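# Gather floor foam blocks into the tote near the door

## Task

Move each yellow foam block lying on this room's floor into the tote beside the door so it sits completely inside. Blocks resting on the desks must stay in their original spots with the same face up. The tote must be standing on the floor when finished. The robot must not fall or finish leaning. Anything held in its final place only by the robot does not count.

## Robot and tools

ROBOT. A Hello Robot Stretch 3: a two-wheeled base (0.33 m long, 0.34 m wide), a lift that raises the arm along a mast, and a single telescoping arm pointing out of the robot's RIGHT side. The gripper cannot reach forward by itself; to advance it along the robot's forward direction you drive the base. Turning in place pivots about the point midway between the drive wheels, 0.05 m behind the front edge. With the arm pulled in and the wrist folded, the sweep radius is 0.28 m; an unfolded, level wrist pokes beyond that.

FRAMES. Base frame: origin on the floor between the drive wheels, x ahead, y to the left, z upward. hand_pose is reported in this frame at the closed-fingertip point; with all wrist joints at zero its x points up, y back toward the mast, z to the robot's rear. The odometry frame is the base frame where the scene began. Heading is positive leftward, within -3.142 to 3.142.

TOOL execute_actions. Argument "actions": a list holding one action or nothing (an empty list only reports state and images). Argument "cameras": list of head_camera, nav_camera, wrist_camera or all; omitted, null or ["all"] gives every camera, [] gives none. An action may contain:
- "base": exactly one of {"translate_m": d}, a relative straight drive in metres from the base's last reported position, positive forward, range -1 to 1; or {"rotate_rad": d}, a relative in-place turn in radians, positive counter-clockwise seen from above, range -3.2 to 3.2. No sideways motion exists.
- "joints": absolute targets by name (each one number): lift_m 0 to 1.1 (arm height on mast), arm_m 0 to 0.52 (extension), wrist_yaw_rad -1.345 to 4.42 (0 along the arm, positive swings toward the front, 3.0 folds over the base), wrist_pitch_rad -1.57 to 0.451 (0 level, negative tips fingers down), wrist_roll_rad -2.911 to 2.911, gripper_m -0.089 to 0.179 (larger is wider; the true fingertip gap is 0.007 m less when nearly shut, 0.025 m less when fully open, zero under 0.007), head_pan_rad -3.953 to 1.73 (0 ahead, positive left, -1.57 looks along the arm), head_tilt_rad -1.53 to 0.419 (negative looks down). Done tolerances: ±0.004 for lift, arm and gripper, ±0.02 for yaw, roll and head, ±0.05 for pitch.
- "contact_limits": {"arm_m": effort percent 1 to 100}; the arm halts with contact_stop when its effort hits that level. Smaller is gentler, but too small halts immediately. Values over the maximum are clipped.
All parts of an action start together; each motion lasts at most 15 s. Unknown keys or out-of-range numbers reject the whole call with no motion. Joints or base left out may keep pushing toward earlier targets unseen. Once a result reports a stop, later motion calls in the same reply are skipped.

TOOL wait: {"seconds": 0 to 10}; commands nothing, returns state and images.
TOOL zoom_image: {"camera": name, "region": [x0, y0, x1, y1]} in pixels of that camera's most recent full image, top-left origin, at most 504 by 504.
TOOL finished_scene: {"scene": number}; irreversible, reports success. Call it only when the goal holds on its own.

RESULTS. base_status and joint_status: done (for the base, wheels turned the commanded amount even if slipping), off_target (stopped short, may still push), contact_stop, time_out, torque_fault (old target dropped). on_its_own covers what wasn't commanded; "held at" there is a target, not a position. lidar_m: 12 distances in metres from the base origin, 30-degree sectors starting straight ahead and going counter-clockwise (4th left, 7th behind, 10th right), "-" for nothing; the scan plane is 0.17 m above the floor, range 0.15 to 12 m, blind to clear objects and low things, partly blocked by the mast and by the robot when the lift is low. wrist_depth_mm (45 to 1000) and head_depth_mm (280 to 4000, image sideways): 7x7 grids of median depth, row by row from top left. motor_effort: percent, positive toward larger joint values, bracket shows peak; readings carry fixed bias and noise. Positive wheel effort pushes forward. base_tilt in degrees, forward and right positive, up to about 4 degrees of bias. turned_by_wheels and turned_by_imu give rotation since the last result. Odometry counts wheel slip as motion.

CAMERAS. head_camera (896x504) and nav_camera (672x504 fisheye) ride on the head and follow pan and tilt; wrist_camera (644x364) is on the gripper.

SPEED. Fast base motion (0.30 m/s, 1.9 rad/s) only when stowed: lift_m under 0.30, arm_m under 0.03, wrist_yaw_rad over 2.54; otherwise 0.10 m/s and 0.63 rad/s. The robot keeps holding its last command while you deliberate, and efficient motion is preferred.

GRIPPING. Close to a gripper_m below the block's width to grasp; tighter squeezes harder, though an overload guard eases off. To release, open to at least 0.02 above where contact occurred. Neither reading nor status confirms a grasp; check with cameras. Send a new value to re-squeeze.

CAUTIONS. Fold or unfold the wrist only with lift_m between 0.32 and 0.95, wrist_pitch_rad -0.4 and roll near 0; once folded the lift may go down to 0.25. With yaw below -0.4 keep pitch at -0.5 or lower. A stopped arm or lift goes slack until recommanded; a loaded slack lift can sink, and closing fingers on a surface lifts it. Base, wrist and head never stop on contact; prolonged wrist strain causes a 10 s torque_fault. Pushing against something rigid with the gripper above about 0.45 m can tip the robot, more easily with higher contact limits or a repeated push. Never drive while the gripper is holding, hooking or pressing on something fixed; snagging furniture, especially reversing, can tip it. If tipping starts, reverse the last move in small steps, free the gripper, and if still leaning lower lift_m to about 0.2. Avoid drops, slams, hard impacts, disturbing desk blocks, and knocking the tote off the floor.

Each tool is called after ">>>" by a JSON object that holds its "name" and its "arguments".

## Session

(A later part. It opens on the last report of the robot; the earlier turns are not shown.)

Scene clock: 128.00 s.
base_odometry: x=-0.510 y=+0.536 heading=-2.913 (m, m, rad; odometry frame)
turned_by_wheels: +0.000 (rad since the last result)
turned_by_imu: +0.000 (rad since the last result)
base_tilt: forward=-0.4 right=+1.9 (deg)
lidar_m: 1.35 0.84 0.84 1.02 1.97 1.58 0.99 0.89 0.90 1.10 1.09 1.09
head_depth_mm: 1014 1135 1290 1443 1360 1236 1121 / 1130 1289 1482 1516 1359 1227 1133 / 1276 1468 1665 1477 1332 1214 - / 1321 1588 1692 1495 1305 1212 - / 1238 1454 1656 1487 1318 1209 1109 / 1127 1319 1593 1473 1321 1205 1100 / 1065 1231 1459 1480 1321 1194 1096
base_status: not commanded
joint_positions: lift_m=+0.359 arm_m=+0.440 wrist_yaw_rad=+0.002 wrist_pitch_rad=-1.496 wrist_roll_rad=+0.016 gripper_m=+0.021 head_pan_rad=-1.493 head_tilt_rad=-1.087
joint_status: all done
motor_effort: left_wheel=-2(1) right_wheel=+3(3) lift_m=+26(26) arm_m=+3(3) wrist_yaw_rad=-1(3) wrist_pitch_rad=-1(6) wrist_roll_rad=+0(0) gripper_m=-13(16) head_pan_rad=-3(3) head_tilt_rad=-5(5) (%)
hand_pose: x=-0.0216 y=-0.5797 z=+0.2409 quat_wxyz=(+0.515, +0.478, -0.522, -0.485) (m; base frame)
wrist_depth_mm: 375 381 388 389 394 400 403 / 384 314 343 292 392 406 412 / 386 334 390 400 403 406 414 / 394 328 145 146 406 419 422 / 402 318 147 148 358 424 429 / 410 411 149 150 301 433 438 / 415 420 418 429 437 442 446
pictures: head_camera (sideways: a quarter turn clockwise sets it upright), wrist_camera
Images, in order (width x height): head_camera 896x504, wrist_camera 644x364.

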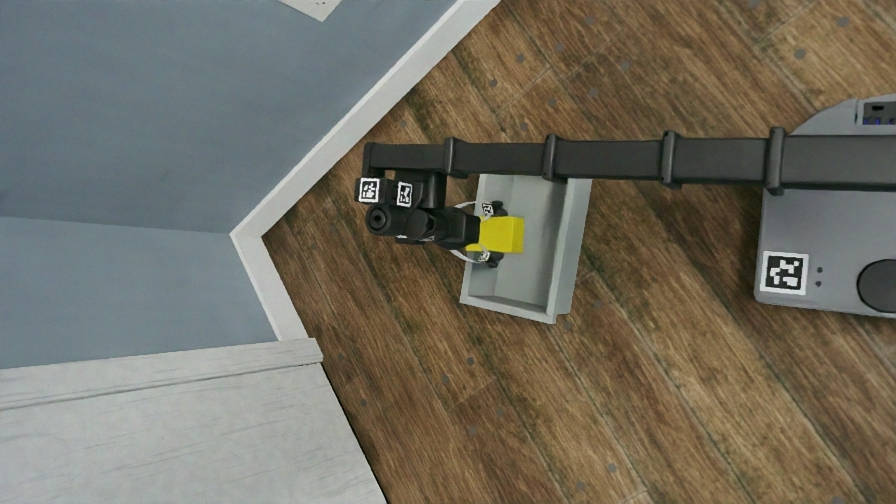

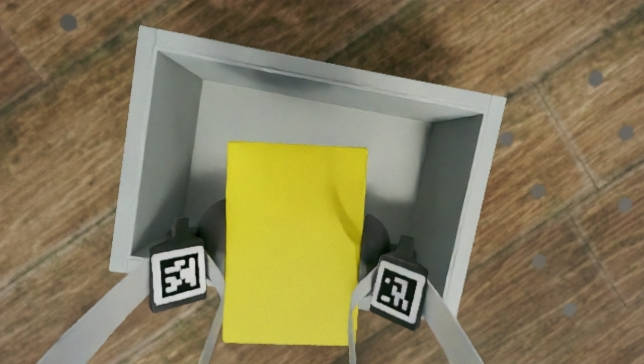

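>>> {"name": "execute_actions", "arguments": {"actions": [{"joints":{"lift_m":0.165,"arm_m":0.45,"head_pan_rad":0.3,"head_tilt_rad":-0.5},"base":{"translate_m":0.05}}]}}

>>> {"name": "execute_actions", "arguments": {"actions": [{"joints":{"gripper_m":0.09}}], "cameras": []}}

>>> {"name": "execute_actions", "arguments": {"actions": [{"joints":{"lift_m":0.33}}], "cameras": ["wrist_camera"]}}

Scene clock: 139.73 s.
base_odometry: x=-0.559 y=+0.524 heading=-2.913 (m, m, rad; odometry frame)
turned_by_wheels: +0.000 (rad since the last result)
turned_by_imu: +0.001 (rad since the last result)
base_tilt: forward=-0.4 right=+1.9 (deg)
lidar_m: 1.30 0.80 0.80 0.97 1.89 1.64 1.04 0.94 0.94 1.14 1.05 1.06
head_depth_mm: 1371 1424 1479 1533 1612 1618 1396 / 1574 1627 1712 1786 1875 1711 1390 / 1841 1906 2058 2155 2092 1711 1383 / 2213 2347 2506 2605 2179 1684 1377 / 2826 3025 3262 2986 2159 1691 1376 / 3359 3657 3977 3011 2149 1652 1365 / 3268 3469 3695 826 880 959 1060
base_status: done
joint_positions: lift_m=+0.166 arm_m=+0.450 wrist_yaw_rad=+0.002 wrist_pitch_rad=-1.497 wrist_roll_rad=+0.016 gripper_m=+0.021 head_pan_rad=+0.293 head_tilt_rad=-0.507
joint_status: all done
motor_effort: left_wheel=-2(4) right_wheel=+3(11) lift_m=+10(22) arm_m=+2(3) wrist_yaw_rad=-1(1) wrist_pitch_rad=-1(1) wrist_roll_rad=+1(1) gripper_m=-15(15) head_pan_rad=+3(43) head_tilt_rad=+3(30) (%)
hand_pose: x=-0.0216 y=-0.5895 z=+0.0469 quat_wxyz=(+0.515, +0.478, -0.521, -0.485) (m; base frame)
wrist_depth_mm: 106 141 154 132 117 104 95 / 110 149 197 199 186 156 135 / 114 157 199 202 204 207 207 / 119 166 145 145 208 210 211 / 124 165 146 148 211 213 214 / 129 157 149 150 214 218 211 / - 184 188 194 218 222 204
pictures: head_camera (sideways: a quarter turn clockwise sets it upright), nav_camera (sideways: a quarter turn counterclockwise sets it upright), wrist_camera
Images, in order (width x height): head_camera 896x504, nav_camera 672x504, wrist_camera 644x364.

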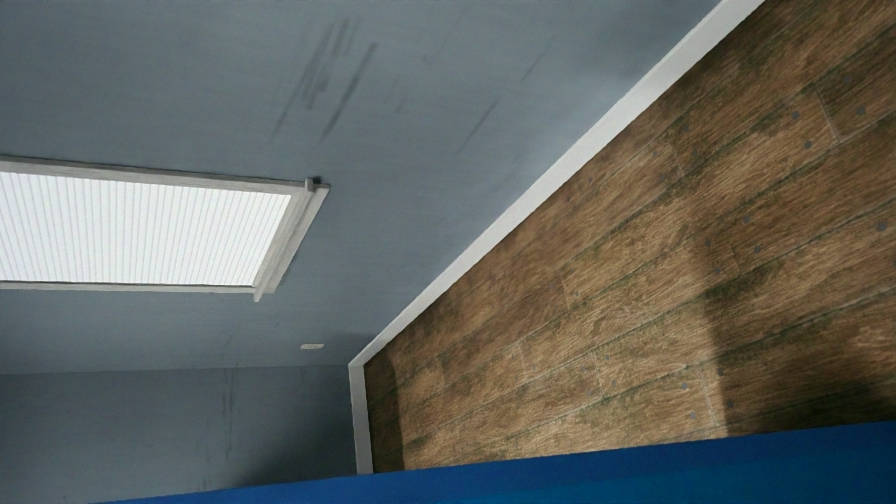

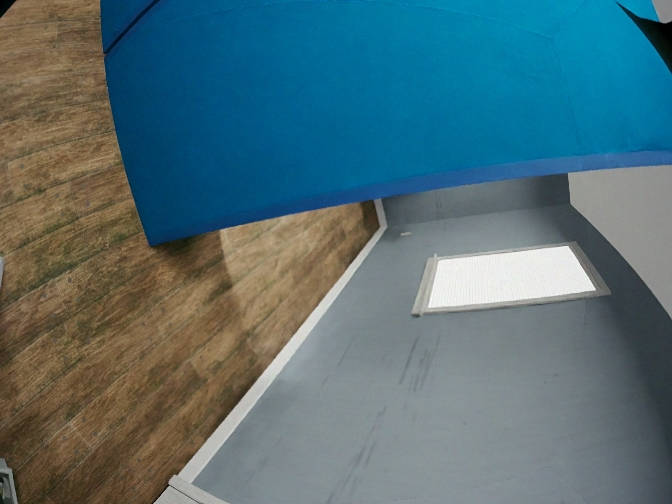

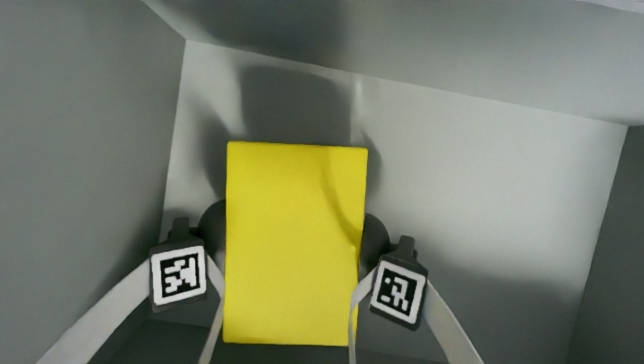

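Scene clock: 140.93 s.
base_odometry: x=-0.559 y=+0.524 heading=-2.913 (m, m, rad; odometry frame)
turned_by_wheels: +0.000 (rad since the last result)
turned_by_imu: +0.000 (rad since the last result)
base_tilt: forward=-0.5 right=+1.7 (deg)
lidar_m: 1.30 0.80 0.80 0.97 1.88 1.64 1.03 0.93 0.94 1.14 1.05 1.06
head_depth_mm: 1368 1418 1471 1540 1592 1612 1399 / 1577 1632 1710 1802 1879 1716 1399 / 1836 1906 2038 2150 2110 1685 1395 / 2209 2363 2525 2611 2165 1692 1373 / 2846 3062 3308 3015 2146 1686 1372 / 3336 3636 3807 3004 2157 1661 1370 / 3288 3468 3682 826 878 960 1055
base_status: not commanded
joint_positions: lift_m=+0.166 arm_m=+0.450 wrist_yaw_rad=+0.002 wrist_pitch_rad=-1.497 wrist_roll_rad=+0.016 gripper_m=+0.090 head_pan_rad=+0.293 head_tilt_rad=-0.507
joint_status: all done
motor_effort: left_wheel=-2(2) right_wheel=+3(3) lift_m=+10(10) arm_m=+2(2) wrist_yaw_rad=-1(1) wrist_pitch_rad=-1(1) wrist_roll_rad=+0(0) gripper_m=+1(82) head_pan_rad=+4(3) head_tilt_rad=+3(3) (%)
hand_pose: x=-0.0216 y=-0.5895 z=+0.0469 quat_wxyz=(+0.515, +0.478, -0.521, -0.485) (m; base frame)
wrist_depth_mm: 106 141 154 132 117 104 95 / 110 149 196 199 186 157 135 / 114 157 199 202 203 207 209 / 119 166 202 159 207 210 212 / 124 156 161 162 211 214 214 / 127 - 164 165 - 217 210 / - 181 193 206 218 221 205
pictures: none
No camera images: the call's "cameras" was empty. Leave "cameras" out to get every camera's image.

Scene clock: 143.27 s.
base_odometry: x=-0.559 y=+0.524 heading=-2.913 (m, m, rad; odometry frame)
turned_by_wheels: +0.000 (rad since the last result)
turned_by_imu: +0.000 (rad since the last result)
base_tilt: forward=-0.3 right=+2.1 (deg)
lidar_m: 1.30 0.80 0.80 0.97 1.89 1.64 1.03 0.93 0.94 1.14 1.05 1.05
head_depth_mm: 1367 1421 1478 1537 1601 1609 1404 / 1565 1627 1705 1775 1880 1707 1387 / 1844 1906 2014 2141 2108 1706 1397 / 2211 2367 2537 2616 2165 1700 1378 / 2839 3022 3333 3016 2151 1676 1376 / 3356 3691 3923 3004 2154 1673 1366 / 3216 3489 3681 822 886 961 1058
base_status: not commanded
joint_positions: lift_m=+0.329 arm_m=+0.450 wrist_yaw_rad=+0.002 wrist_pitch_rad=-1.497 wrist_roll_rad=+0.016 gripper_m=+0.090 head_pan_rad=+0.293 head_tilt_rad=-0.507
joint_status: all done
motor_effort: left_wheel=-2(2) right_wheel=+3(4) lift_m=+25(26) arm_m=+3(2) wrist_yaw_rad=-1(1) wrist_pitch_rad=-2(1) wrist_roll_rad=+0(0) gripper_m=+0(1) head_pan_rad=+3(4) head_tilt_rad=+3(3) (%)
hand_pose: x=-0.0216 y=-0.5895 z=+0.2109 quat_wxyz=(+0.515, +0.478, -0.521, -0.485) (m; base frame)
wrist_depth_mm: 349 350 358 361 364 369 373 / 354 358 244 249 274 372 376 / 360 362 338 365 369 294 385 / 364 364 350 330 379 324 387 / 369 375 374 382 383 311 397 / 376 - 270 310 - 297 401 / 383 388 392 396 338 282 411
pictures: wrist_camera
Images, in order (width x height): wrist_camera 644x364.

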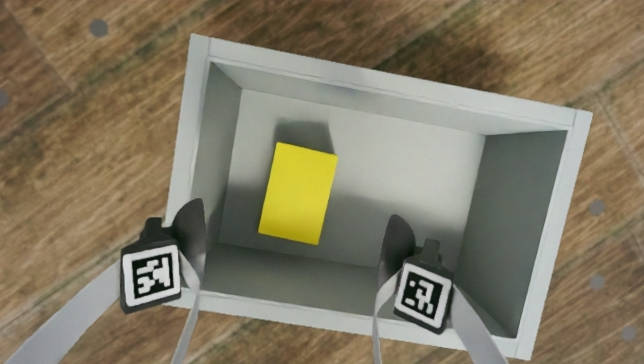

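>>> {"name": "execute_actions", "arguments": {"actions": [{"joints":{"wrist_pitch_rad":-0.4,"wrist_yaw_rad":2.7,"arm_m":0.01,"gripper_m":0.03},"base":{"translate_m":0.35}}], "cameras": []}}

>>> {"name": "execute_actions", "arguments": {"actions": [{"joints":{"lift_m":0.28},"base":{"translate_m":0.52}}], "cameras": []}}

>>> {"name": "execute_actions", "arguments": {"actions": [{"base":{"rotate_rad":0.7},"joints":{"head_pan_rad":0.9,"head_tilt_rad":-0.7}}], "cameras": ["nav_camera"]}}

>>> {"name": "execute_actions", "arguments": {"actions": [{"base":{"translate_m":0.8}}]}}

Scene clock: 160.63 s.
base_odometry: x=-0.900 y=+0.445 heading=-2.913 (m, m, rad; odometry frame)
turned_by_wheels: +0.000 (rad since the last result)
turned_by_imu: +0.002 (rad since the last result)
base_tilt: forward=-0.6 right=+1.8 (deg)
lidar_m: 1.03 1.99 0.54 0.65 1.25 2.12 1.34 1.20 1.21 0.91 0.81 0.85
head_depth_mm: 1070 1108 1159 1194 1247 1312 1326 / 1235 1278 1338 1399 1472 1542 1391 / 1442 1506 1602 1673 1778 1696 1381 / 1743 1833 1933 2117 2087 1698 1387 / 2137 2316 2558 2732 2154 1676 1378 / 2988 3261 3491 3023 2132 1667 1366 / 3052 3187 3459 2973 2144 1661 1361
base_status: done
joint_positions: lift_m=+0.329 arm_m=+0.010 wrist_yaw_rad=+2.697 wrist_pitch_rad=-0.418 wrist_roll_rad=+0.016 gripper_m=+0.030 head_pan_rad=+0.293 head_tilt_rad=-0.507
joint_status: all done
motor_effort: left_wheel=-2(2) right_wheel=+3(11) lift_m=+25(25) arm_m=-5(6) wrist_yaw_rad=+2(4) wrist_pitch_rad=+6(6) wrist_roll_rad=+0(0) gripper_m=-1(81) head_pan_rad=+3(4) head_tilt_rad=+3(3) (%)
hand_pose: x=+0.0753 y=+0.0472 z=+0.3421 quat_wxyz=(+0.296, +0.712, -0.011, +0.637) (m; base frame)
wrist_depth_mm: 880 742 647 572 904 - - / - 817 696 623 - - - / 936 912 794 677 - - - / 747 786 801 767 883 959 993 / 619 631 678 704 721 755 797 / - 545 528 574 610 629 654 / - - 487 499 512 531 543
pictures: none
No camera images: the call's "cameras" was empty. Leave "cameras" out to get every camera's image.

Scene clock: 164.33 s.
base_odometry: x=-1.406 y=+0.328 heading=-2.914 (m, m, rad; odometry frame)
turned_by_wheels: +0.000 (rad since the last result)
turned_by_imu: +0.002 (rad since the last result)
base_tilt: forward=-0.5 right=+1.8 (deg)
lidar_m: 0.62 1.21 2.71 0.50 0.49 2.80 1.77 1.60 0.86 0.56 0.51 0.51
head_depth_mm: 634 655 682 708 735 767 803 / 724 753 790 825 867 907 957 / 850 894 938 993 1055 1120 1189 / 1008 1081 1149 1227 1334 1435 1355 / 1286 1388 1477 1661 1841 1679 1375 / 1691 1945 2205 2512 2139 1662 1371 / 2622 2862 3087 2970 2135 1659 1362
base_status: done
joint_positions: lift_m=+0.281 arm_m=+0.010 wrist_yaw_rad=+2.697 wrist_pitch_rad=-0.417 wrist_roll_rad=+0.016 gripper_m=+0.030 head_pan_rad=+0.293 head_tilt_rad=-0.507
joint_status: all done
motor_effort: left_wheel=-2(5) right_wheel=+3(11) lift_m=+10(22) arm_m=-5(5) wrist_yaw_rad=+2(2) wrist_pitch_rad=+5(5) wrist_roll_rad=+0(1) gripper_m=+0(0) head_pan_rad=+3(4) head_tilt_rad=+3(3) (%)
hand_pose: x=+0.0752 y=+0.0474 z=+0.2934 quat_wxyz=(+0.295, +0.712, -0.012, +0.637) (m; base frame)
wrist_depth_mm: 456 560 - - - - - / 472 588 - - - - - / 493 628 854 - - - - / 535 647 733 758 800 839 877 / 548 572 616 625 651 657 703 / - 499 489 508 537 552 578 / - - 435 445 462 474 487
pictures: none
No camera images: the call's "cameras" was empty. Leave "cameras" out to get every camera's image.

Scene clock: 165.90 s.
base_odometry: x=-1.406 y=+0.328 heading=-2.214 (m, m, rad; odometry frame)
turned_by_wheels: +0.700 (rad since the last result)
turned_by_imu: +0.705 (rad since the last result)
base_tilt: forward=-0.6 right=+1.9 (deg)
lidar_m: 1.97 0.64 0.47 0.52 2.26 1.65 1.60 0.69 0.53 0.51 0.53 0.72
head_depth_mm: 3227 3454 3096 2275 1782 1468 1246 / 565 643 2810 2258 1774 1465 1250 / 517 583 666 783 942 1362 1235 / 477 533 603 693 815 994 1185 / 444 490 548 622 723 855 1050 / 413 454 505 564 646 751 898 / 388 422 466 519 585 696 1095
base_status: done
joint_positions: lift_m=+0.281 arm_m=+0.010 wrist_yaw_rad=+2.697 wrist_pitch_rad=-0.417 wrist_roll_rad=+0.016 gripper_m=+0.030 head_pan_rad=+0.893 head_tilt_rad=-0.692
joint_status: all done
motor_effort: left_wheel=-1(8) right_wheel=+3(14) lift_m=+10(10) arm_m=-5(5) wrist_yaw_rad=+2(2) wrist_pitch_rad=+6(5) wrist_roll_rad=+1(0) gripper_m=+0(1) head_pan_rad=+4(36) head_tilt_rad=-3(19) (%)
hand_pose: x=+0.0752 y=+0.0474 z=+0.2934 quat_wxyz=(+0.295, +0.712, -0.012, +0.637) (m; base frame)
wrist_depth_mm: - - 523 535 607 - - / - - 571 590 671 - - / 838 881 658 641 755 - - / 672 693 675 710 775 843 905 / 555 563 615 636 641 671 703 / - 501 491 505 540 547 569 / - - 432 446 459 474 482
pictures: nav_camera (sideways: a quarter turn counterclockwise sets it upright)
Images, in order (width x height): nav_camera 672x504.

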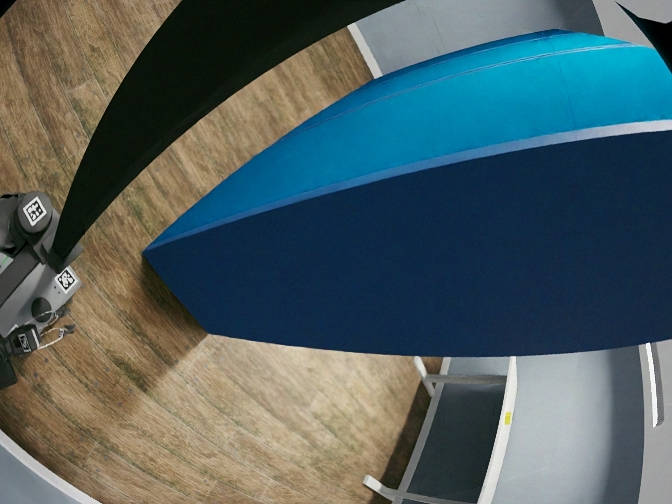

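Scene clock: 170.37 s.
base_odometry: x=-1.886 y=-0.313 heading=-2.214 (m, m, rad; odometry frame)
turned_by_wheels: +0.000 (rad since the last result)
turned_by_imu: +0.004 (rad since the last result)
base_tilt: forward=-0.6 right=+2.0 (deg)
lidar_m: 1.92 2.46 3.06 1.35 0.57 0.64 1.90 0.72 0.53 0.51 0.53 0.73
head_depth_mm: 2333 2574 2757 2285 1774 1476 1249 / 2556 2737 2816 2232 1776 1472 1246 / 2852 3136 2901 2229 1761 1452 1237 / 3231 3504 2989 2222 1743 1443 1237 / 3444 3734 3001 2186 1745 1442 1229 / 3187 3504 2906 2187 1726 1432 1220 / 2980 3168 2918 2175 1713 1415 1217
base_status: done
joint_positions: lift_m=+0.281 arm_m=+0.010 wrist_yaw_rad=+2.697 wrist_pitch_rad=-0.417 wrist_roll_rad=+0.016 gripper_m=+0.030 head_pan_rad=+0.893 head_tilt_rad=-0.692
joint_status: not commanded
motor_effort: left_wheel=-2(5) right_wheel=+4(14) lift_m=+10(10) arm_m=-4(4) wrist_yaw_rad=+2(2) wrist_pitch_rad=+5(5) wrist_roll_rad=+0(1) gripper_m=+0(0) head_pan_rad=+3(3) head_tilt_rad=-3(4) (%)
hand_pose: x=+0.0752 y=+0.0474 z=+0.2934 quat_wxyz=(+0.295, +0.712, -0.012, +0.637) (m; base frame)
wrist_depth_mm: - - - - - - - / 956 - - - - - - / 760 880 932 988 - - - / 659 692 729 765 793 837 888 / 556 562 613 626 641 667 702 / - 502 488 515 536 550 575 / - - 439 442 458 477 484
pictures: head_camera (sideways: a quarter turn clockwise sets it upright), nav_camera (sideways: a quarter turn counterclockwise sets it upright), wrist_camera
Images, in order (width x height): head_camera 896x504, nav_camera 672x504, wrist_camera 644x364.

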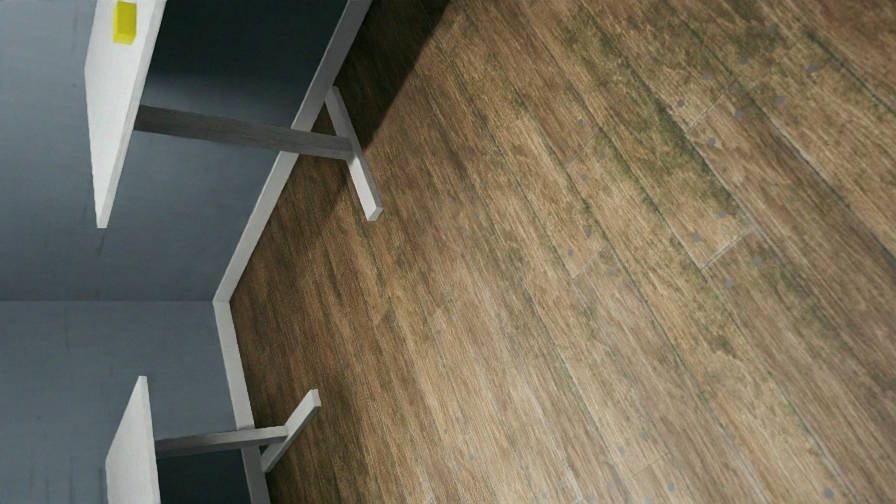

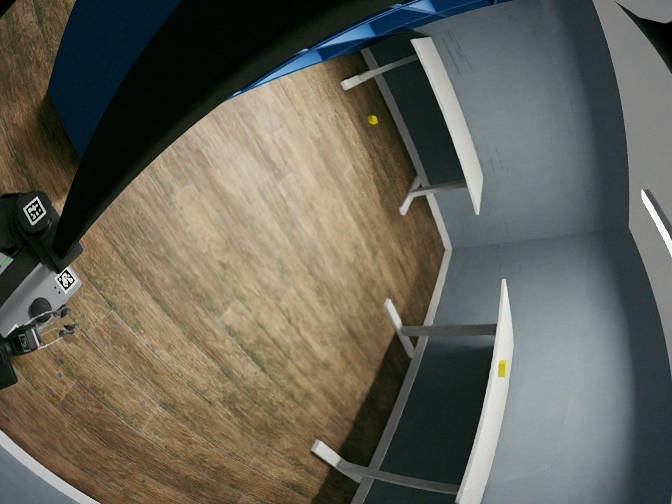

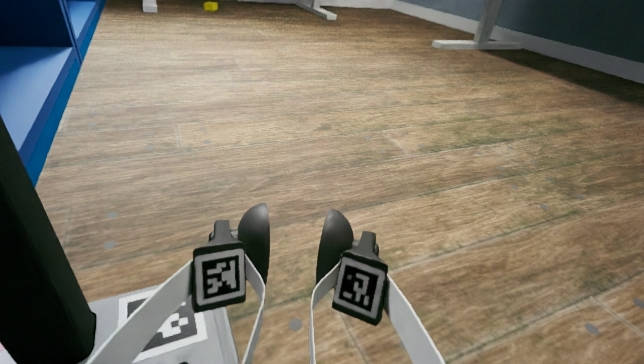

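>>> {"name": "execute_actions", "arguments": {"actions": [{"base":{"rotate_rad":1.36},"joints":{"head_pan_rad":-0.9}}], "cameras": ["nav_camera"]}}

>>> {"name": "execute_actions", "arguments": {"actions": [{"base":{"translate_m":1},"joints":{"head_pan_rad":0.1}}], "cameras": ["nav_camera"]}}

>>> {"name": "execute_actions", "arguments": {"actions": [{"base":{"translate_m":0.9},"joints":{"head_tilt_rad":-0.9}}], "cameras": ["nav_camera","head_camera"]}}

Scene clock: 183.93 s.
base_odometry: x=-1.886 y=-0.313 heading=-0.854 (m, m, rad; odometry frame)
turned_by_wheels: +1.360 (rad since the last result)
turned_by_imu: +1.370 (rad since the last result)
base_tilt: forward=-0.5 right=+1.9 (deg)
lidar_m: 2.81 0.50 0.54 2.40 0.94 0.57 0.51 0.51 0.61 1.14 1.92 2.49
head_depth_mm: 1974 2116 2368 2257 1789 1474 1251 / 2047 2235 2492 2170 1778 1461 1247 / 2142 2395 2636 2233 1767 1448 1245 / 2215 2543 2755 2208 1744 1449 1235 / 2268 2663 2858 2199 1741 1432 1226 / 2415 2759 2675 2151 1736 1429 1220 / 2581 3010 2914 2173 1721 1425 1222
base_status: done
joint_positions: lift_m=+0.281 arm_m=+0.010 wrist_yaw_rad=+2.697 wrist_pitch_rad=-0.417 wrist_roll_rad=+0.016 gripper_m=+0.030 head_pan_rad=-0.893 head_tilt_rad=-0.692
joint_status: all done
motor_effort: left_wheel=-2(8) right_wheel=+4(15) lift_m=+10(10) arm_m=-5(4) wrist_yaw_rad=+2(2) wrist_pitch_rad=+5(5) wrist_roll_rad=+0(1) gripper_m=+0(0) head_pan_rad=-4(46) head_tilt_rad=-4(4) (%)
hand_pose: x=+0.0752 y=+0.0474 z=+0.2934 quat_wxyz=(+0.295, +0.712, -0.012, +0.637) (m; base frame)
wrist_depth_mm: - - - 693 517 - - / - - - 733 538 - - / 832 876 941 789 609 903 - / 668 690 725 745 658 803 876 / 558 566 616 625 641 672 702 / - 496 491 506 540 555 579 / - - 436 444 455 468 485
pictures: nav_camera (sideways: a quarter turn counterclockwise sets it upright)
Images, in order (width x height): nav_camera 672x504.

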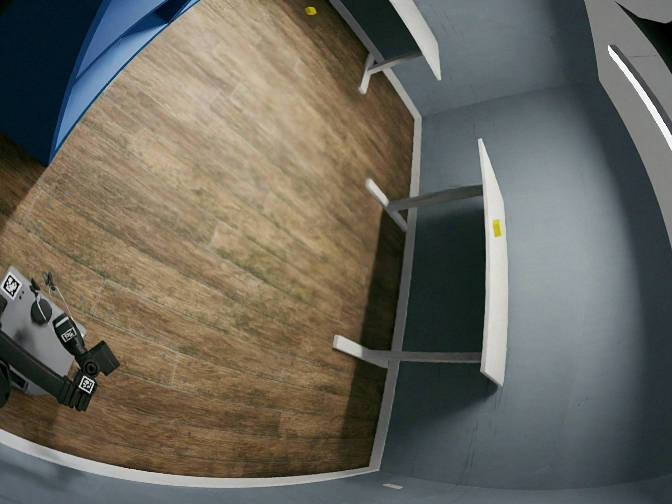

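Scene clock: 188.93 s.
base_odometry: x=-1.229 y=-1.067 heading=-0.854 (m, m, rad; odometry frame)
turned_by_wheels: +0.000 (rad since the last result)
turned_by_imu: +0.005 (rad since the last result)
base_tilt: forward=-0.6 right=+1.8 (deg)
lidar_m: 2.27 1.35 0.54 0.78 0.87 0.64 1.49 1.49 1.79 1.78 1.81 2.10
head_depth_mm: 2042 2163 2548 2227 1780 1480 1248 / 2028 2123 2537 2262 1781 1461 1244 / 1990 2098 2501 2220 1764 1455 1236 / 1967 2063 2464 2213 1754 1456 1232 / 1940 2009 2440 2201 1730 1435 1223 / 1943 1992 2337 2109 1728 1429 1226 / 1906 2049 2339 2096 1725 1415 1216
base_status: done
joint_positions: lift_m=+0.281 arm_m=+0.010 wrist_yaw_rad=+2.697 wrist_pitch_rad=-0.417 wrist_roll_rad=+0.016 gripper_m=+0.030 head_pan_rad=+0.093 head_tilt_rad=-0.692
joint_status: all done
motor_effort: left_wheel=-2(7) right_wheel=+4(14) lift_m=+10(10) arm_m=-5(5) wrist_yaw_rad=+2(2) wrist_pitch_rad=+5(6) wrist_roll_rad=+0(0) gripper_m=+0(1) head_pan_rad=+4(45) head_tilt_rad=-3(3) (%)
hand_pose: x=+0.0752 y=+0.0474 z=+0.2934 quat_wxyz=(+0.295, +0.712, -0.012, +0.637) (m; base frame)
wrist_depth_mm: 717 815 786 586 - - - / 754 842 876 640 - - - / 669 703 742 699 923 - - / 546 562 630 732 795 838 899 / 487 541 611 624 640 666 693 / - 498 486 512 542 554 577 / - - 436 441 465 472 487
pictures: nav_camera (sideways: a quarter turn counterclockwise sets it upright)
Images, in order (width x height): nav_camera 672x504.

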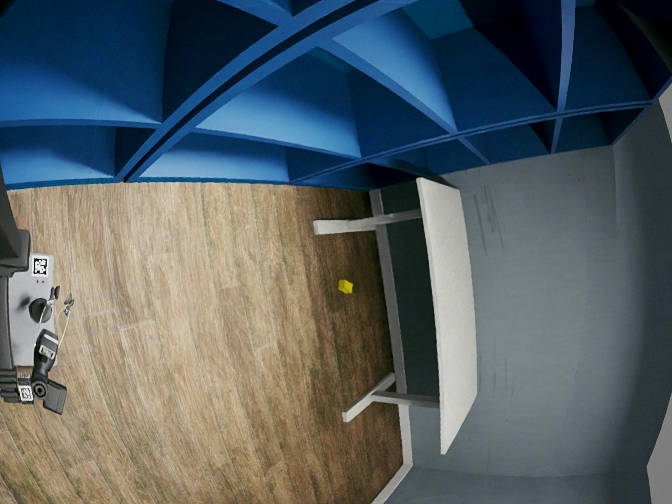

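Scene clock: 193.63 s.
base_odometry: x=-0.638 y=-1.745 heading=-0.854 (m, m, rad; odometry frame)
turned_by_wheels: +0.000 (rad since the last result)
turned_by_imu: +0.004 (rad since the last result)
base_tilt: forward=-0.5 right=+1.8 (deg)
lidar_m: 1.39 0.99 0.72 0.90 0.79 0.74 1.50 2.38 2.10 1.54 1.99 1.27
head_depth_mm: 1280 1225 946 1671 1511 1317 1165 / 1266 1206 945 1645 1512 1308 1155 / 1247 1192 935 1651 1492 1301 1148 / 1241 1178 926 1642 1493 1289 1143 / 1226 1176 923 1630 1466 1287 1144 / 1212 1159 910 1602 1465 1284 1136 / 1203 1148 906 1323 1433 1278 1126
base_status: done
joint_positions: lift_m=+0.281 arm_m=+0.010 wrist_yaw_rad=+2.697 wrist_pitch_rad=-0.417 wrist_roll_rad=+0.016 gripper_m=+0.030 head_pan_rad=+0.093 head_tilt_rad=-0.890
joint_status: all done
motor_effort: left_wheel=-2(6) right_wheel=+4(14) lift_m=+10(10) arm_m=-5(5) wrist_yaw_rad=+2(2) wrist_pitch_rad=+5(5) wrist_roll_rad=+1(0) gripper_m=+0(1) head_pan_rad=+4(3) head_tilt_rad=-4(20) (%)
hand_pose: x=+0.0752 y=+0.0474 z=+0.2934 quat_wxyz=(+0.295, +0.712, -0.012, +0.637) (m; base frame)
wrist_depth_mm: 857 978 937 791 - - - / 876 944 946 - - - - / 679 723 804 915 - - - / 615 662 733 772 798 844 901 / 562 565 614 622 642 667 671 / - 495 491 510 536 553 580 / - - 435 442 463 473 487
pictures: head_camera (sideways: a quarter turn clockwise sets it upright), nav_camera (sideways: a quarter turn counterclockwise sets it upright)
Images, in order (width x height): head_camera 896x504, nav_camera 672x504.

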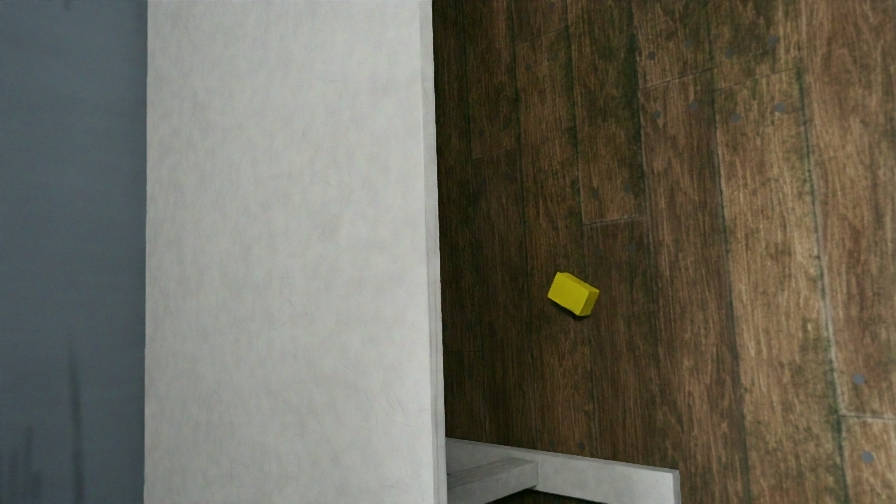

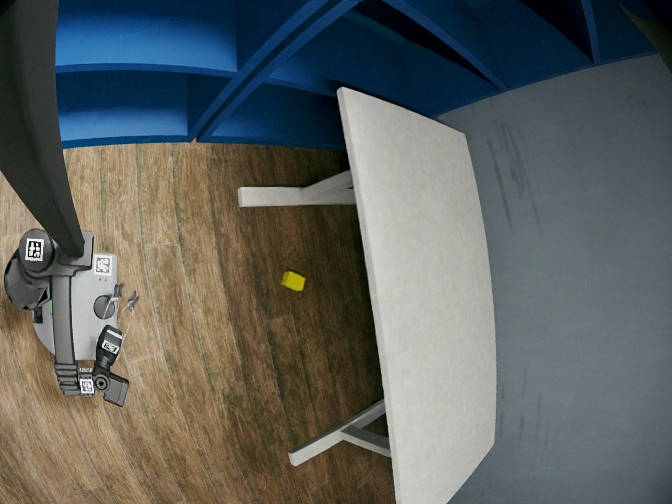

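>>> {"name": "execute_actions", "arguments": {"actions": [{"base":{"translate_m":0.34}}], "cameras": []}}

>>> {"name": "execute_actions", "arguments": {"actions": [{"base":{"rotate_rad":1.85},"joints":{"head_pan_rad":-1.5,"head_tilt_rad":-1.2,"lift_m":0.33,"wrist_yaw_rad":0,"arm_m":0.2}}], "cameras": []}}

>>> {"name": "execute_actions", "arguments": {"actions": [{"joints":{"lift_m":0.25,"wrist_pitch_rad":-1.5,"wrist_roll_rad":0.6,"arm_m":0.37,"gripper_m":0.16}}]}}

Scene clock: 216.63 s.
base_odometry: x=-0.414 y=-2.002 heading=-0.854 (m, m, rad; odometry frame)
turned_by_wheels: +0.000 (rad since the last result)
turned_by_imu: +0.002 (rad since the last result)
base_tilt: forward=-0.5 right=+1.9 (deg)
lidar_m: 1.06 0.72 0.74 0.66 1.12 1.02 1.83 2.72 2.14 1.56 1.91 1.01
head_depth_mm: 958 1091 947 780 659 607 1168 / 947 1083 947 773 657 607 1152 / 933 1067 938 769 653 600 1153 / 930 1058 929 764 649 587 1146 / 917 1046 919 762 648 585 1137 / 905 1037 910 754 643 581 1138 / 902 1024 911 748 639 576 1138
base_status: done
joint_positions: lift_m=+0.281 arm_m=+0.010 wrist_yaw_rad=+2.697 wrist_pitch_rad=-0.417 wrist_roll_rad=+0.016 gripper_m=+0.030 head_pan_rad=+0.093 head_tilt_rad=-0.890
joint_status: not commanded
motor_effort: left_wheel=-2(6) right_wheel=+3(14) lift_m=+10(10) arm_m=-4(5) wrist_yaw_rad=+2(2) wrist_pitch_rad=+5(5) wrist_roll_rad=+1(0) gripper_m=+0(2) head_pan_rad=+3(4) head_tilt_rad=-4(3) (%)
hand_pose: x=+0.0752 y=+0.0474 z=+0.2934 quat_wxyz=(+0.295, +0.712, -0.012, +0.637) (m; base frame)
wrist_depth_mm: 894 640 - - - 997 824 / 904 700 - - - - 865 / 680 731 864 938 888 - 881 / 644 694 727 714 791 822 861 / 555 565 621 633 644 673 700 / - 495 491 512 536 515 570 / - - 435 441 456 475 485
pictures: none
No camera images: the call's "cameras" was empty. Leave "cameras" out to get every camera's image.

Scene clock: 220.30 s.
base_odometry: x=-0.414 y=-2.002 heading=+0.996 (m, m, rad; odometry frame)
turned_by_wheels: +1.850 (rad since the last result)
turned_by_imu: +1.866 (rad since the last result)
base_tilt: forward=-0.6 right=+2.0 (deg)
lidar_m: 0.66 1.01 1.03 2.71 2.50 1.56 1.91 1.01 1.07 1.05 0.72 0.67
head_depth_mm: 855 758 682 617 1296 1206 1125 / 852 753 677 613 1301 1218 - / 848 751 675 612 1293 - - / 839 749 672 617 1292 1233 - / 841 744 669 623 1286 1191 1104 / 833 738 665 620 1283 1186 1103 / 827 732 661 624 1262 1180 1096
base_status: done
joint_positions: lift_m=+0.329 arm_m=+0.200 wrist_yaw_rad=+0.003 wrist_pitch_rad=-0.417 wrist_roll_rad=+0.016 gripper_m=+0.030 head_pan_rad=-1.493 head_tilt_rad=-1.186
joint_status: all done
motor_effort: left_wheel=-1(8) right_wheel=+3(13) lift_m=+25(26) arm_m=+2(4) wrist_yaw_rad=-2(4) wrist_pitch_rad=+5(5) wrist_roll_rad=+0(0) gripper_m=-1(0) head_pan_rad=-3(47) head_tilt_rad=-5(23) (%)
hand_pose: x=-0.0209 y=-0.5692 z=+0.3424 quat_wxyz=(+0.687, +0.146, -0.697, -0.147) (m; base frame)
wrist_depth_mm: 620 605 592 571 561 539 527 / 680 662 645 625 607 585 573 / 735 726 700 678 661 632 625 / 711 739 759 740 723 706 683 / 609 616 689 707 712 730 718 / 487 536 537 571 599 621 646 / 445 476 478 497 515 529 555
pictures: none
No camera images: the call's "cameras" was empty. Leave "cameras" out to get every camera's image.

Scene clock: 222.80 s.
base_odometry: x=-0.414 y=-2.002 heading=+0.996 (m, m, rad; odometry frame)
turned_by_wheels: +0.000 (rad since the last result)
turned_by_imu: +0.000 (rad since the last result)
base_tilt: forward=-0.6 right=+2.0 (deg)
lidar_m: 0.66 1.02 1.03 2.70 2.50 1.56 1.91 1.01 1.07 1.05 0.72 0.67
head_depth_mm: 858 760 679 618 1296 1203 1133 / 852 755 676 614 1291 1215 - / 848 749 673 610 1298 - - / 843 745 670 616 1294 1224 - / 838 744 668 623 1286 1193 1101 / 829 739 663 621 1282 1197 1095 / 825 733 662 625 1261 1182 1094
base_status: not commanded
joint_positions: lift_m=+0.251 arm_m=+0.370 wrist_yaw_rad=+0.002 wrist_pitch_rad=-1.496 wrist_roll_rad=+0.595 gripper_m=+0.160 head_pan_rad=-1.493 head_tilt_rad=-1.186
joint_status: all done
motor_effort: left_wheel=-1(2) right_wheel=+3(3) lift_m=+10(22) arm_m=+2(3) wrist_yaw_rad=-1(2) wrist_pitch_rad=-2(4) wrist_roll_rad=+3(3) gripper_m=-1(82) head_pan_rad=-3(4) head_tilt_rad=-5(6) (%)
hand_pose: x=-0.0217 y=-0.5097 z=+0.1319 quat_wxyz=(+0.344, +0.319, -0.647, -0.601) (m; base frame)
wrist_depth_mm: 280 280 281 281 283 280 282 / 285 284 286 287 286 286 287 / 290 290 290 291 291 291 291 / 295 295 295 249 295 296 297 / 297 300 297 252 300 300 302 / - 305 306 305 306 - 309 / 311 310 312 313 312 311 313
pictures: head_camera (sideways: a quarter turn clockwise sets it upright), nav_camera (sideways: a quarter turn counterclockwise sets it upright), wrist_camera
Images, in order (width x height): head_camera 896x504, nav_camera 672x504, wrist_camera 644x364.

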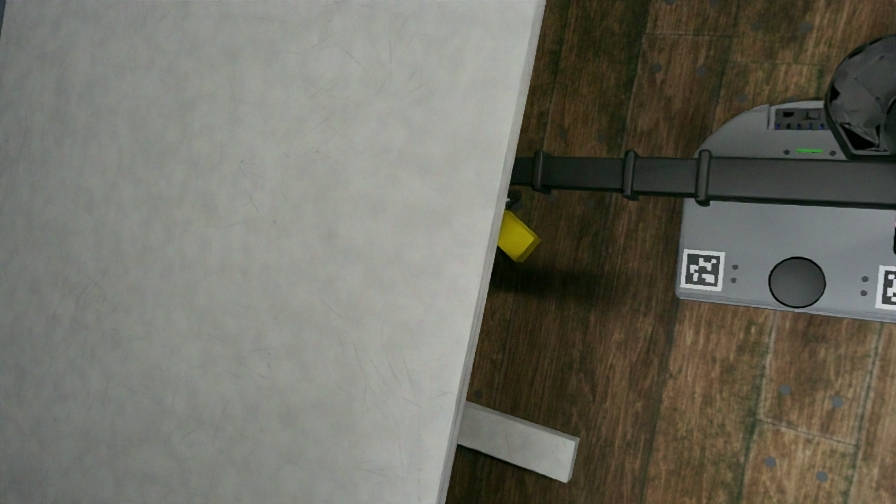

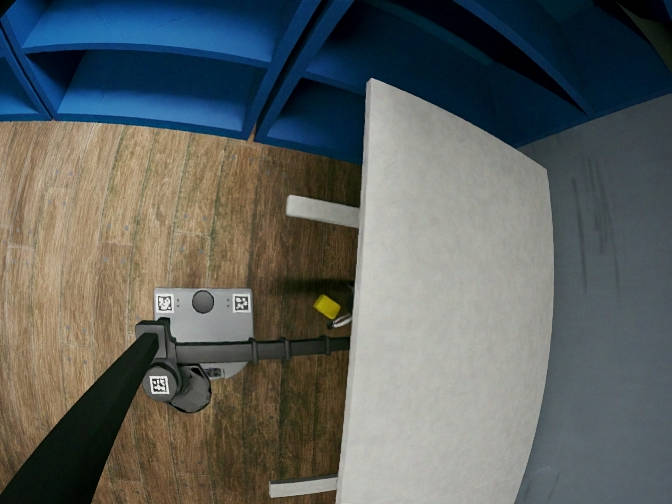

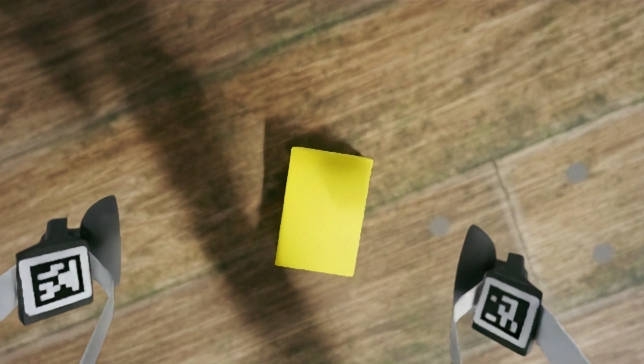

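>>> {"name": "execute_actions", "arguments": {"actions": [{"base":{"translate_m":-0.012},"joints":{"lift_m":0.15,"arm_m":0.36,"wrist_roll_rad":0.65,"head_pan_rad":-3.2,"head_tilt_rad":-0.8}}], "cameras": ["wrist_camera","nav_camera"]}}

>>> {"name": "execute_actions", "arguments": {"actions": [{"joints":{"gripper_m":0.02}}], "cameras": []}}

>>> {"name": "execute_actions", "arguments": {"actions": [{"joints":{"lift_m":0.293,"arm_m":0.15,"wrist_pitch_rad":-0.3,"wrist_roll_rad":0,"head_pan_rad":0}}], "cameras": ["wrist_camera"]}}

Scene clock: 235.77 s.
base_odometry: x=-0.421 y=-2.012 heading=+0.995 (m, m, rad; odometry frame)
turned_by_wheels: +0.000 (rad since the last result)
turned_by_imu: +0.000 (rad since the last result)
base_tilt: forward=-0.4 right=+2.0 (deg)
lidar_m: 0.67 1.03 1.05 2.71 2.48 1.55 1.90 0.99 1.07 1.05 0.72 0.68
head_depth_mm: 1596 1868 2044 1871 1605 1370 1194 / 1664 1869 2154 1936 1601 1359 1183 / 1670 1886 2155 1930 1589 1360 1184 / 1661 1870 2178 1910 1581 1343 1173 / 1681 1904 2157 1913 1576 1339 1174 / 1677 1895 2152 1895 1557 1338 1166 / 1681 1900 1035 867 1519 1330 1160
base_status: done
joint_positions: lift_m=+0.151 arm_m=+0.360 wrist_yaw_rad=+0.002 wrist_pitch_rad=-1.496 wrist_roll_rad=+0.644 gripper_m=+0.160 head_pan_rad=-3.193 head_tilt_rad=-0.804
joint_status: all done
motor_effort: left_wheel=-2(5) right_wheel=+4(6) lift_m=+10(9) arm_m=-4(5) wrist_yaw_rad=-1(2) wrist_pitch_rad=-1(1) wrist_roll_rad=+3(3) gripper_m=+0(1) head_pan_rad=-4(46) head_tilt_rad=+2(23) (%)
hand_pose: x=-0.0217 y=-0.5002 z=+0.0319 quat_wxyz=(+0.328, +0.305, -0.655, -0.609) (m; base frame)
wrist_depth_mm: 183 183 183 183 183 182 183 / 186 187 186 186 187 186 186 / 189 189 189 189 189 189 189 / 192 193 148 147 192 193 192 / 195 196 150 149 196 196 196 / - 199 153 152 199 - 200 / 202 203 203 155 203 204 203
pictures: nav_camera (sideways: a quarter turn counterclockwise sets it upright), wrist_camera
Images, in order (width x height): nav_camera 672x504, wrist_camera 644x364.

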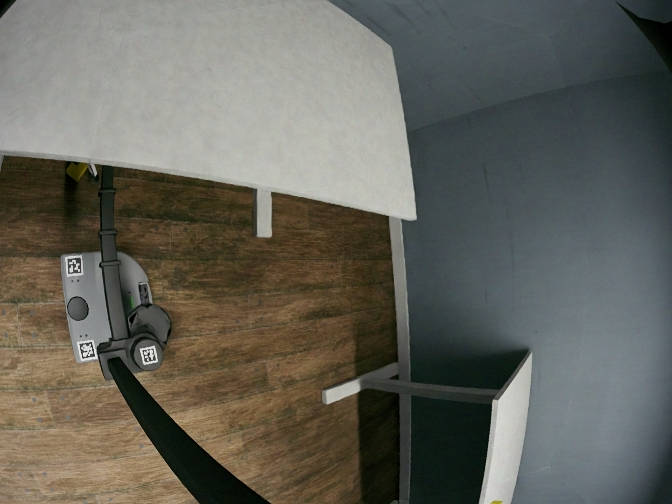

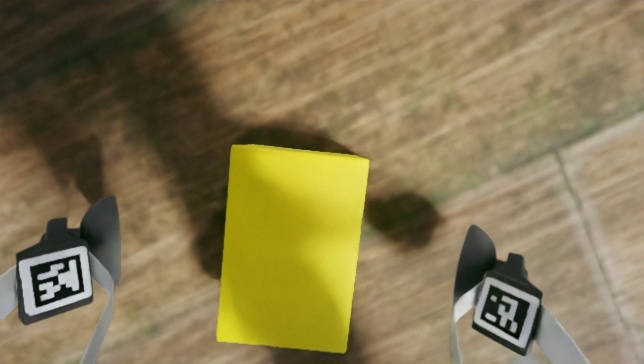

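Scene clock: 237.67 s.
base_odometry: x=-0.421 y=-2.012 heading=+0.995 (m, m, rad; odometry frame)
turned_by_wheels: +0.000 (rad since the last result)
turned_by_imu: +0.000 (rad since the last result)
base_tilt: forward=-0.4 right=+1.8 (deg)
lidar_m: 0.68 1.02 1.05 2.71 2.48 1.55 1.90 1.00 1.07 1.05 0.72 0.68
head_depth_mm: 1610 1858 2040 1863 1613 1364 1186 / 1660 1884 2141 1936 1610 1366 1182 / 1652 1882 2163 1934 1594 1347 1182 / 1664 1879 2176 1901 1584 1351 1176 / 1688 1885 2165 1903 1570 1345 1170 / 1676 1911 2151 1885 1571 1330 1169 / 1673 1895 1032 873 1521 1332 1165
base_status: not commanded
joint_positions: lift_m=+0.151 arm_m=+0.360 wrist_yaw_rad=+0.002 wrist_pitch_rad=-1.496 wrist_roll_rad=+0.644 gripper_m=+0.021 head_pan_rad=-3.193 head_tilt_rad=-0.804
joint_status: all done
motor_effort: left_wheel=-2(2) right_wheel=+4(3) lift_m=+10(10) arm_m=-4(5) wrist_yaw_rad=-1(1) wrist_pitch_rad=-1(1) wrist_roll_rad=+3(3) gripper_m=-14(90) head_pan_rad=-3(3) head_tilt_rad=+2(2) (%)
hand_pose: x=-0.0217 y=-0.5002 z=+0.0319 quat_wxyz=(+0.328, +0.304, -0.655, -0.609) (m; base frame)
wrist_depth_mm: 182 183 182 183 183 184 184 / 186 186 186 186 186 186 187 / 189 189 189 189 190 190 189 / 192 193 191 144 192 193 193 / 195 196 148 147 195 196 196 / 199 199 150 149 199 200 199 / 202 203 203 152 204 203 204
pictures: none
No camera images: the call's "cameras" was empty. Leave "cameras" out to get every camera's image.

Scene clock: 240.47 s.
base_odometry: x=-0.421 y=-2.012 heading=+0.995 (m, m, rad; odometry frame)
turned_by_wheels: +0.000 (rad since the last result)
turned_by_imu: +0.000 (rad since the last result)
base_tilt: forward=-0.3 right=+1.9 (deg)
lidar_m: 0.67 1.02 1.05 2.71 2.49 1.55 1.90 0.99 1.07 1.05 0.72 0.69
head_depth_mm: 561 635 1209 1146 1411 1321 1195 / 561 636 721 894 1403 1303 1187 / 941 749 915 901 1041 1274 1184 / 948 751 1251 1116 1424 1295 1181 / 953 744 1256 1111 1425 1310 1176 / 961 731 1248 1107 1407 1311 1169 / 966 724 1258 1100 1437 1309 1158
base_status: not commanded
joint_positions: lift_m=+0.292 arm_m=+0.150 wrist_yaw_rad=+0.002 wrist_pitch_rad=-0.322 wrist_roll_rad=+0.005 gripper_m=+0.021 head_pan_rad=-0.007 head_tilt_rad=-0.804
joint_status: all done
motor_effort: left_wheel=-1(2) right_wheel=+3(3) lift_m=+25(26) arm_m=-4(4) wrist_yaw_rad=-2(2) wrist_pitch_rad=+7(7) wrist_roll_rad=-2(3) gripper_m=-15(14) head_pan_rad=+3(48) head_tilt_rad=+2(2) (%)
hand_pose: x=-0.0210 y=-0.5308 z=+0.3273 quat_wxyz=(+0.697, +0.114, -0.699, -0.113) (m; base frame)
wrist_depth_mm: 668 646 631 612 594 582 566 / 708 701 671 659 633 619 613 / 761 757 729 696 689 672 644 / 759 785 764 144 738 719 695 / 623 639 147 147 773 756 737 / 499 557 150 149 642 654 684 / 444 466 459 152 509 540 561
pictures: wrist_camera
Images, in order (width x height): wrist_camera 644x364.

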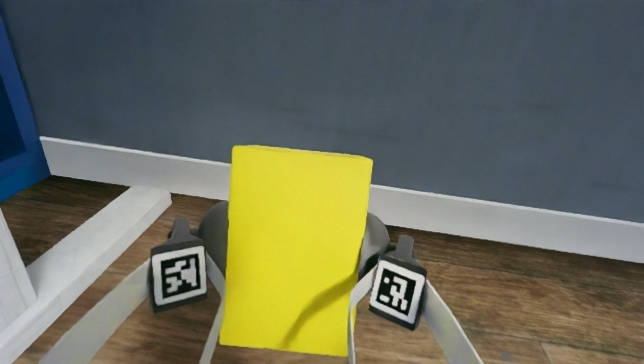

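>>> {"name": "execute_actions", "arguments": {"actions": [{"joints":{"wrist_yaw_rad":2.7,"arm_m":0.01},"base":{"rotate_rad":1.31}}], "cameras": ["nav_camera"]}}

>>> {"name": "execute_actions", "arguments": {"actions": [{"base":{"translate_m":1}}], "cameras": []}}

>>> {"name": "execute_actions", "arguments": {"actions": [{"base":{"translate_m":1}}], "cameras": ["nav_camera"]}}

Scene clock: 258.63 s.
base_odometry: x=-0.421 y=-2.012 heading=+2.305 (m, m, rad; odometry frame)
turned_by_wheels: +1.310 (rad since the last result)
turned_by_imu: +1.321 (rad since the last result)
base_tilt: forward=-0.7 right=+1.9 (deg)
lidar_m: 1.84 2.72 2.09 1.55 1.01 1.00 1.05 0.72 1.24 0.68 1.13 1.03
head_depth_mm: 1507 1801 1516 1793 1453 1356 1188 / 1665 1791 2085 1889 1594 1360 1186 / 2467 2810 2460 1944 1580 1361 1180 / 2439 2753 2433 1923 1580 1359 1178 / 2414 2717 2396 1919 1581 1341 1170 / 2339 2654 2380 1886 1571 1334 1167 / 2310 2608 2363 1894 1561 1345 1164
base_status: done
joint_positions: lift_m=+0.292 arm_m=+0.010 wrist_yaw_rad=+2.697 wrist_pitch_rad=-0.322 wrist_roll_rad=+0.004 gripper_m=+0.021 head_pan_rad=-0.007 head_tilt_rad=-0.803
joint_status: all done
motor_effort: left_wheel=-2(7) right_wheel=+3(13) lift_m=+26(26) arm_m=-4(5) wrist_yaw_rad=+2(4) wrist_pitch_rad=+7(7) wrist_roll_rad=-2(2) gripper_m=-13(14) head_pan_rad=+4(3) head_tilt_rad=+2(2) (%)
hand_pose: x=+0.0801 y=+0.0572 z=+0.3273 quat_wxyz=(+0.265, +0.707, -0.044, +0.654) (m; base frame)
wrist_depth_mm: - - - - - - - / - - - - - - - / - - - - - - - / 793 839 781 144 - - - / 641 667 147 147 788 803 861 / 538 565 150 150 647 642 675 / - 484 456 152 512 543 559
pictures: nav_camera (sideways: a quarter turn counterclockwise sets it upright)
Images, in order (width x height): nav_camera 672x504.

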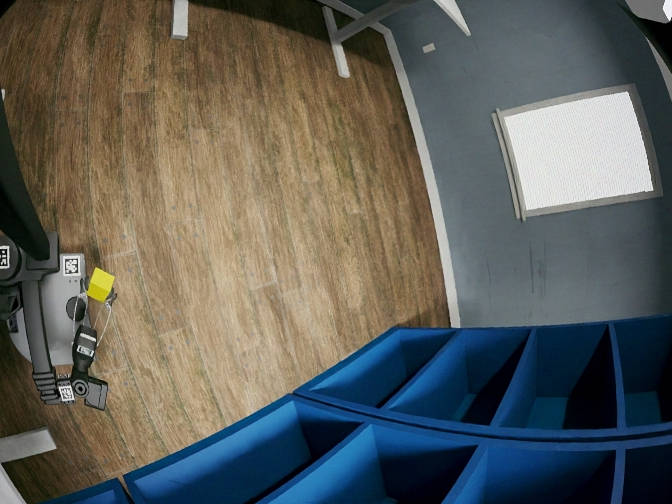

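Scene clock: 263.73 s.
base_odometry: x=-1.091 y=-1.269 heading=+2.305 (m, m, rad; odometry frame)
turned_by_wheels: +0.000 (rad since the last result)
turned_by_imu: +0.005 (rad since the last result)
base_tilt: forward=-0.5 right=+1.9 (deg)
lidar_m: 1.72 1.73 1.79 2.06 2.08 1.86 2.04 1.17 1.05 0.52 0.96 0.88
head_depth_mm: 1595 1828 2124 1080 1263 1291 1165 / 1582 1774 2096 1944 1609 1347 1193 / 1546 1763 2053 1946 1595 1362 1193 / 1521 1716 1986 1929 1573 1349 1180 / 1495 1688 1952 1913 1575 1338 1171 / 1465 1650 1902 1893 1567 1338 1166 / 1449 1632 1868 1874 1558 1326 1157
base_status: done
joint_positions: lift_m=+0.292 arm_m=+0.010 wrist_yaw_rad=+2.697 wrist_pitch_rad=-0.321 wrist_roll_rad=+0.004 gripper_m=+0.021 head_pan_rad=-0.007 head_tilt_rad=-0.803
joint_status: not commanded
motor_effort: left_wheel=-2(6) right_wheel=+4(13) lift_m=+26(26) arm_m=-4(5) wrist_yaw_rad=+2(3) wrist_pitch_rad=+7(6) wrist_roll_rad=-2(2) gripper_m=-15(14) head_pan_rad=+3(4) head_tilt_rad=+1(2) (%)
hand_pose: x=+0.0800 y=+0.0573 z=+0.3273 quat_wxyz=(+0.264, +0.707, -0.044, +0.654) (m; base frame)
wrist_depth_mm: - - - - - - - / - - - - - - - / - - - - - - - / 795 837 778 144 - - - / 641 666 147 147 779 791 852 / 536 563 150 150 656 651 682 / - 483 455 153 501 546 555
pictures: none
No camera images: the call's "cameras" was empty. Leave "cameras" out to get every camera's image.

Scene clock: 268.83 s.
base_odometry: x=-1.761 y=-0.527 heading=+2.305 (m, m, rad; odometry frame)
turned_by_wheels: +0.000 (rad since the last result)
turned_by_imu: +0.005 (rad since the last result)
base_tilt: forward=-0.6 right=+1.8 (deg)
lidar_m: 0.73 0.74 0.91 1.76 1.77 2.25 2.59 1.16 0.41 0.56 1.25 0.80
head_depth_mm: 653 743 863 1031 1286 1375 1188 / 641 725 847 1004 1233 1368 1192 / 631 715 826 979 1197 1356 1176 / 619 700 810 951 1157 1328 1177 / 606 689 787 926 1122 1312 1171 / 600 675 771 904 1088 1283 1165 / 589 664 755 879 1056 1261 1156
base_status: done
joint_positions: lift_m=+0.292 arm_m=+0.010 wrist_yaw_rad=+2.697 wrist_pitch_rad=-0.321 wrist_roll_rad=+0.004 gripper_m=+0.021 head_pan_rad=-0.007 head_tilt_rad=-0.803
joint_status: not commanded
motor_effort: left_wheel=-2(6) right_wheel=+4(13) lift_m=+26(25) arm_m=-4(4) wrist_yaw_rad=+2(2) wrist_pitch_rad=+6(6) wrist_roll_rad=-2(2) gripper_m=-13(14) head_pan_rad=+4(4) head_tilt_rad=+1(1) (%)
hand_pose: x=+0.0800 y=+0.0573 z=+0.3273 quat_wxyz=(+0.264, +0.707, -0.044, +0.654) (m; base frame)
wrist_depth_mm: - - - - 887 700 567 / - - - - 911 708 590 / - - - - 947 735 605 / 809 835 770 144 915 748 614 / 641 671 147 147 783 740 623 / 536 562 150 150 646 649 624 / - 483 460 152 505 548 558
pictures: nav_camera (sideways: a quarter turn counterclockwise sets it upright)
Images, in order (width x height): nav_camera 672x504.

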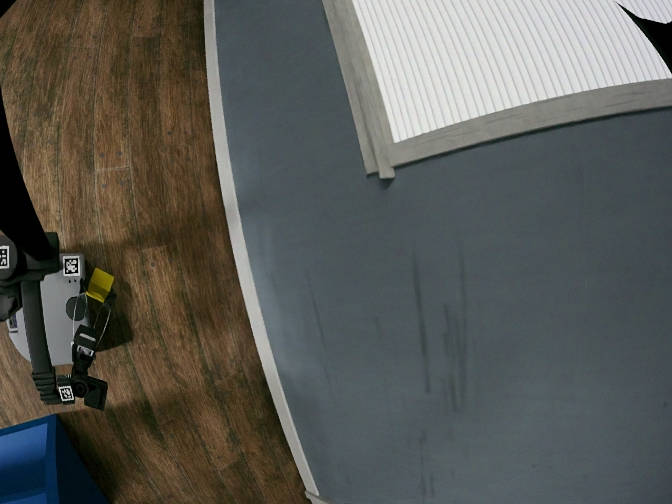

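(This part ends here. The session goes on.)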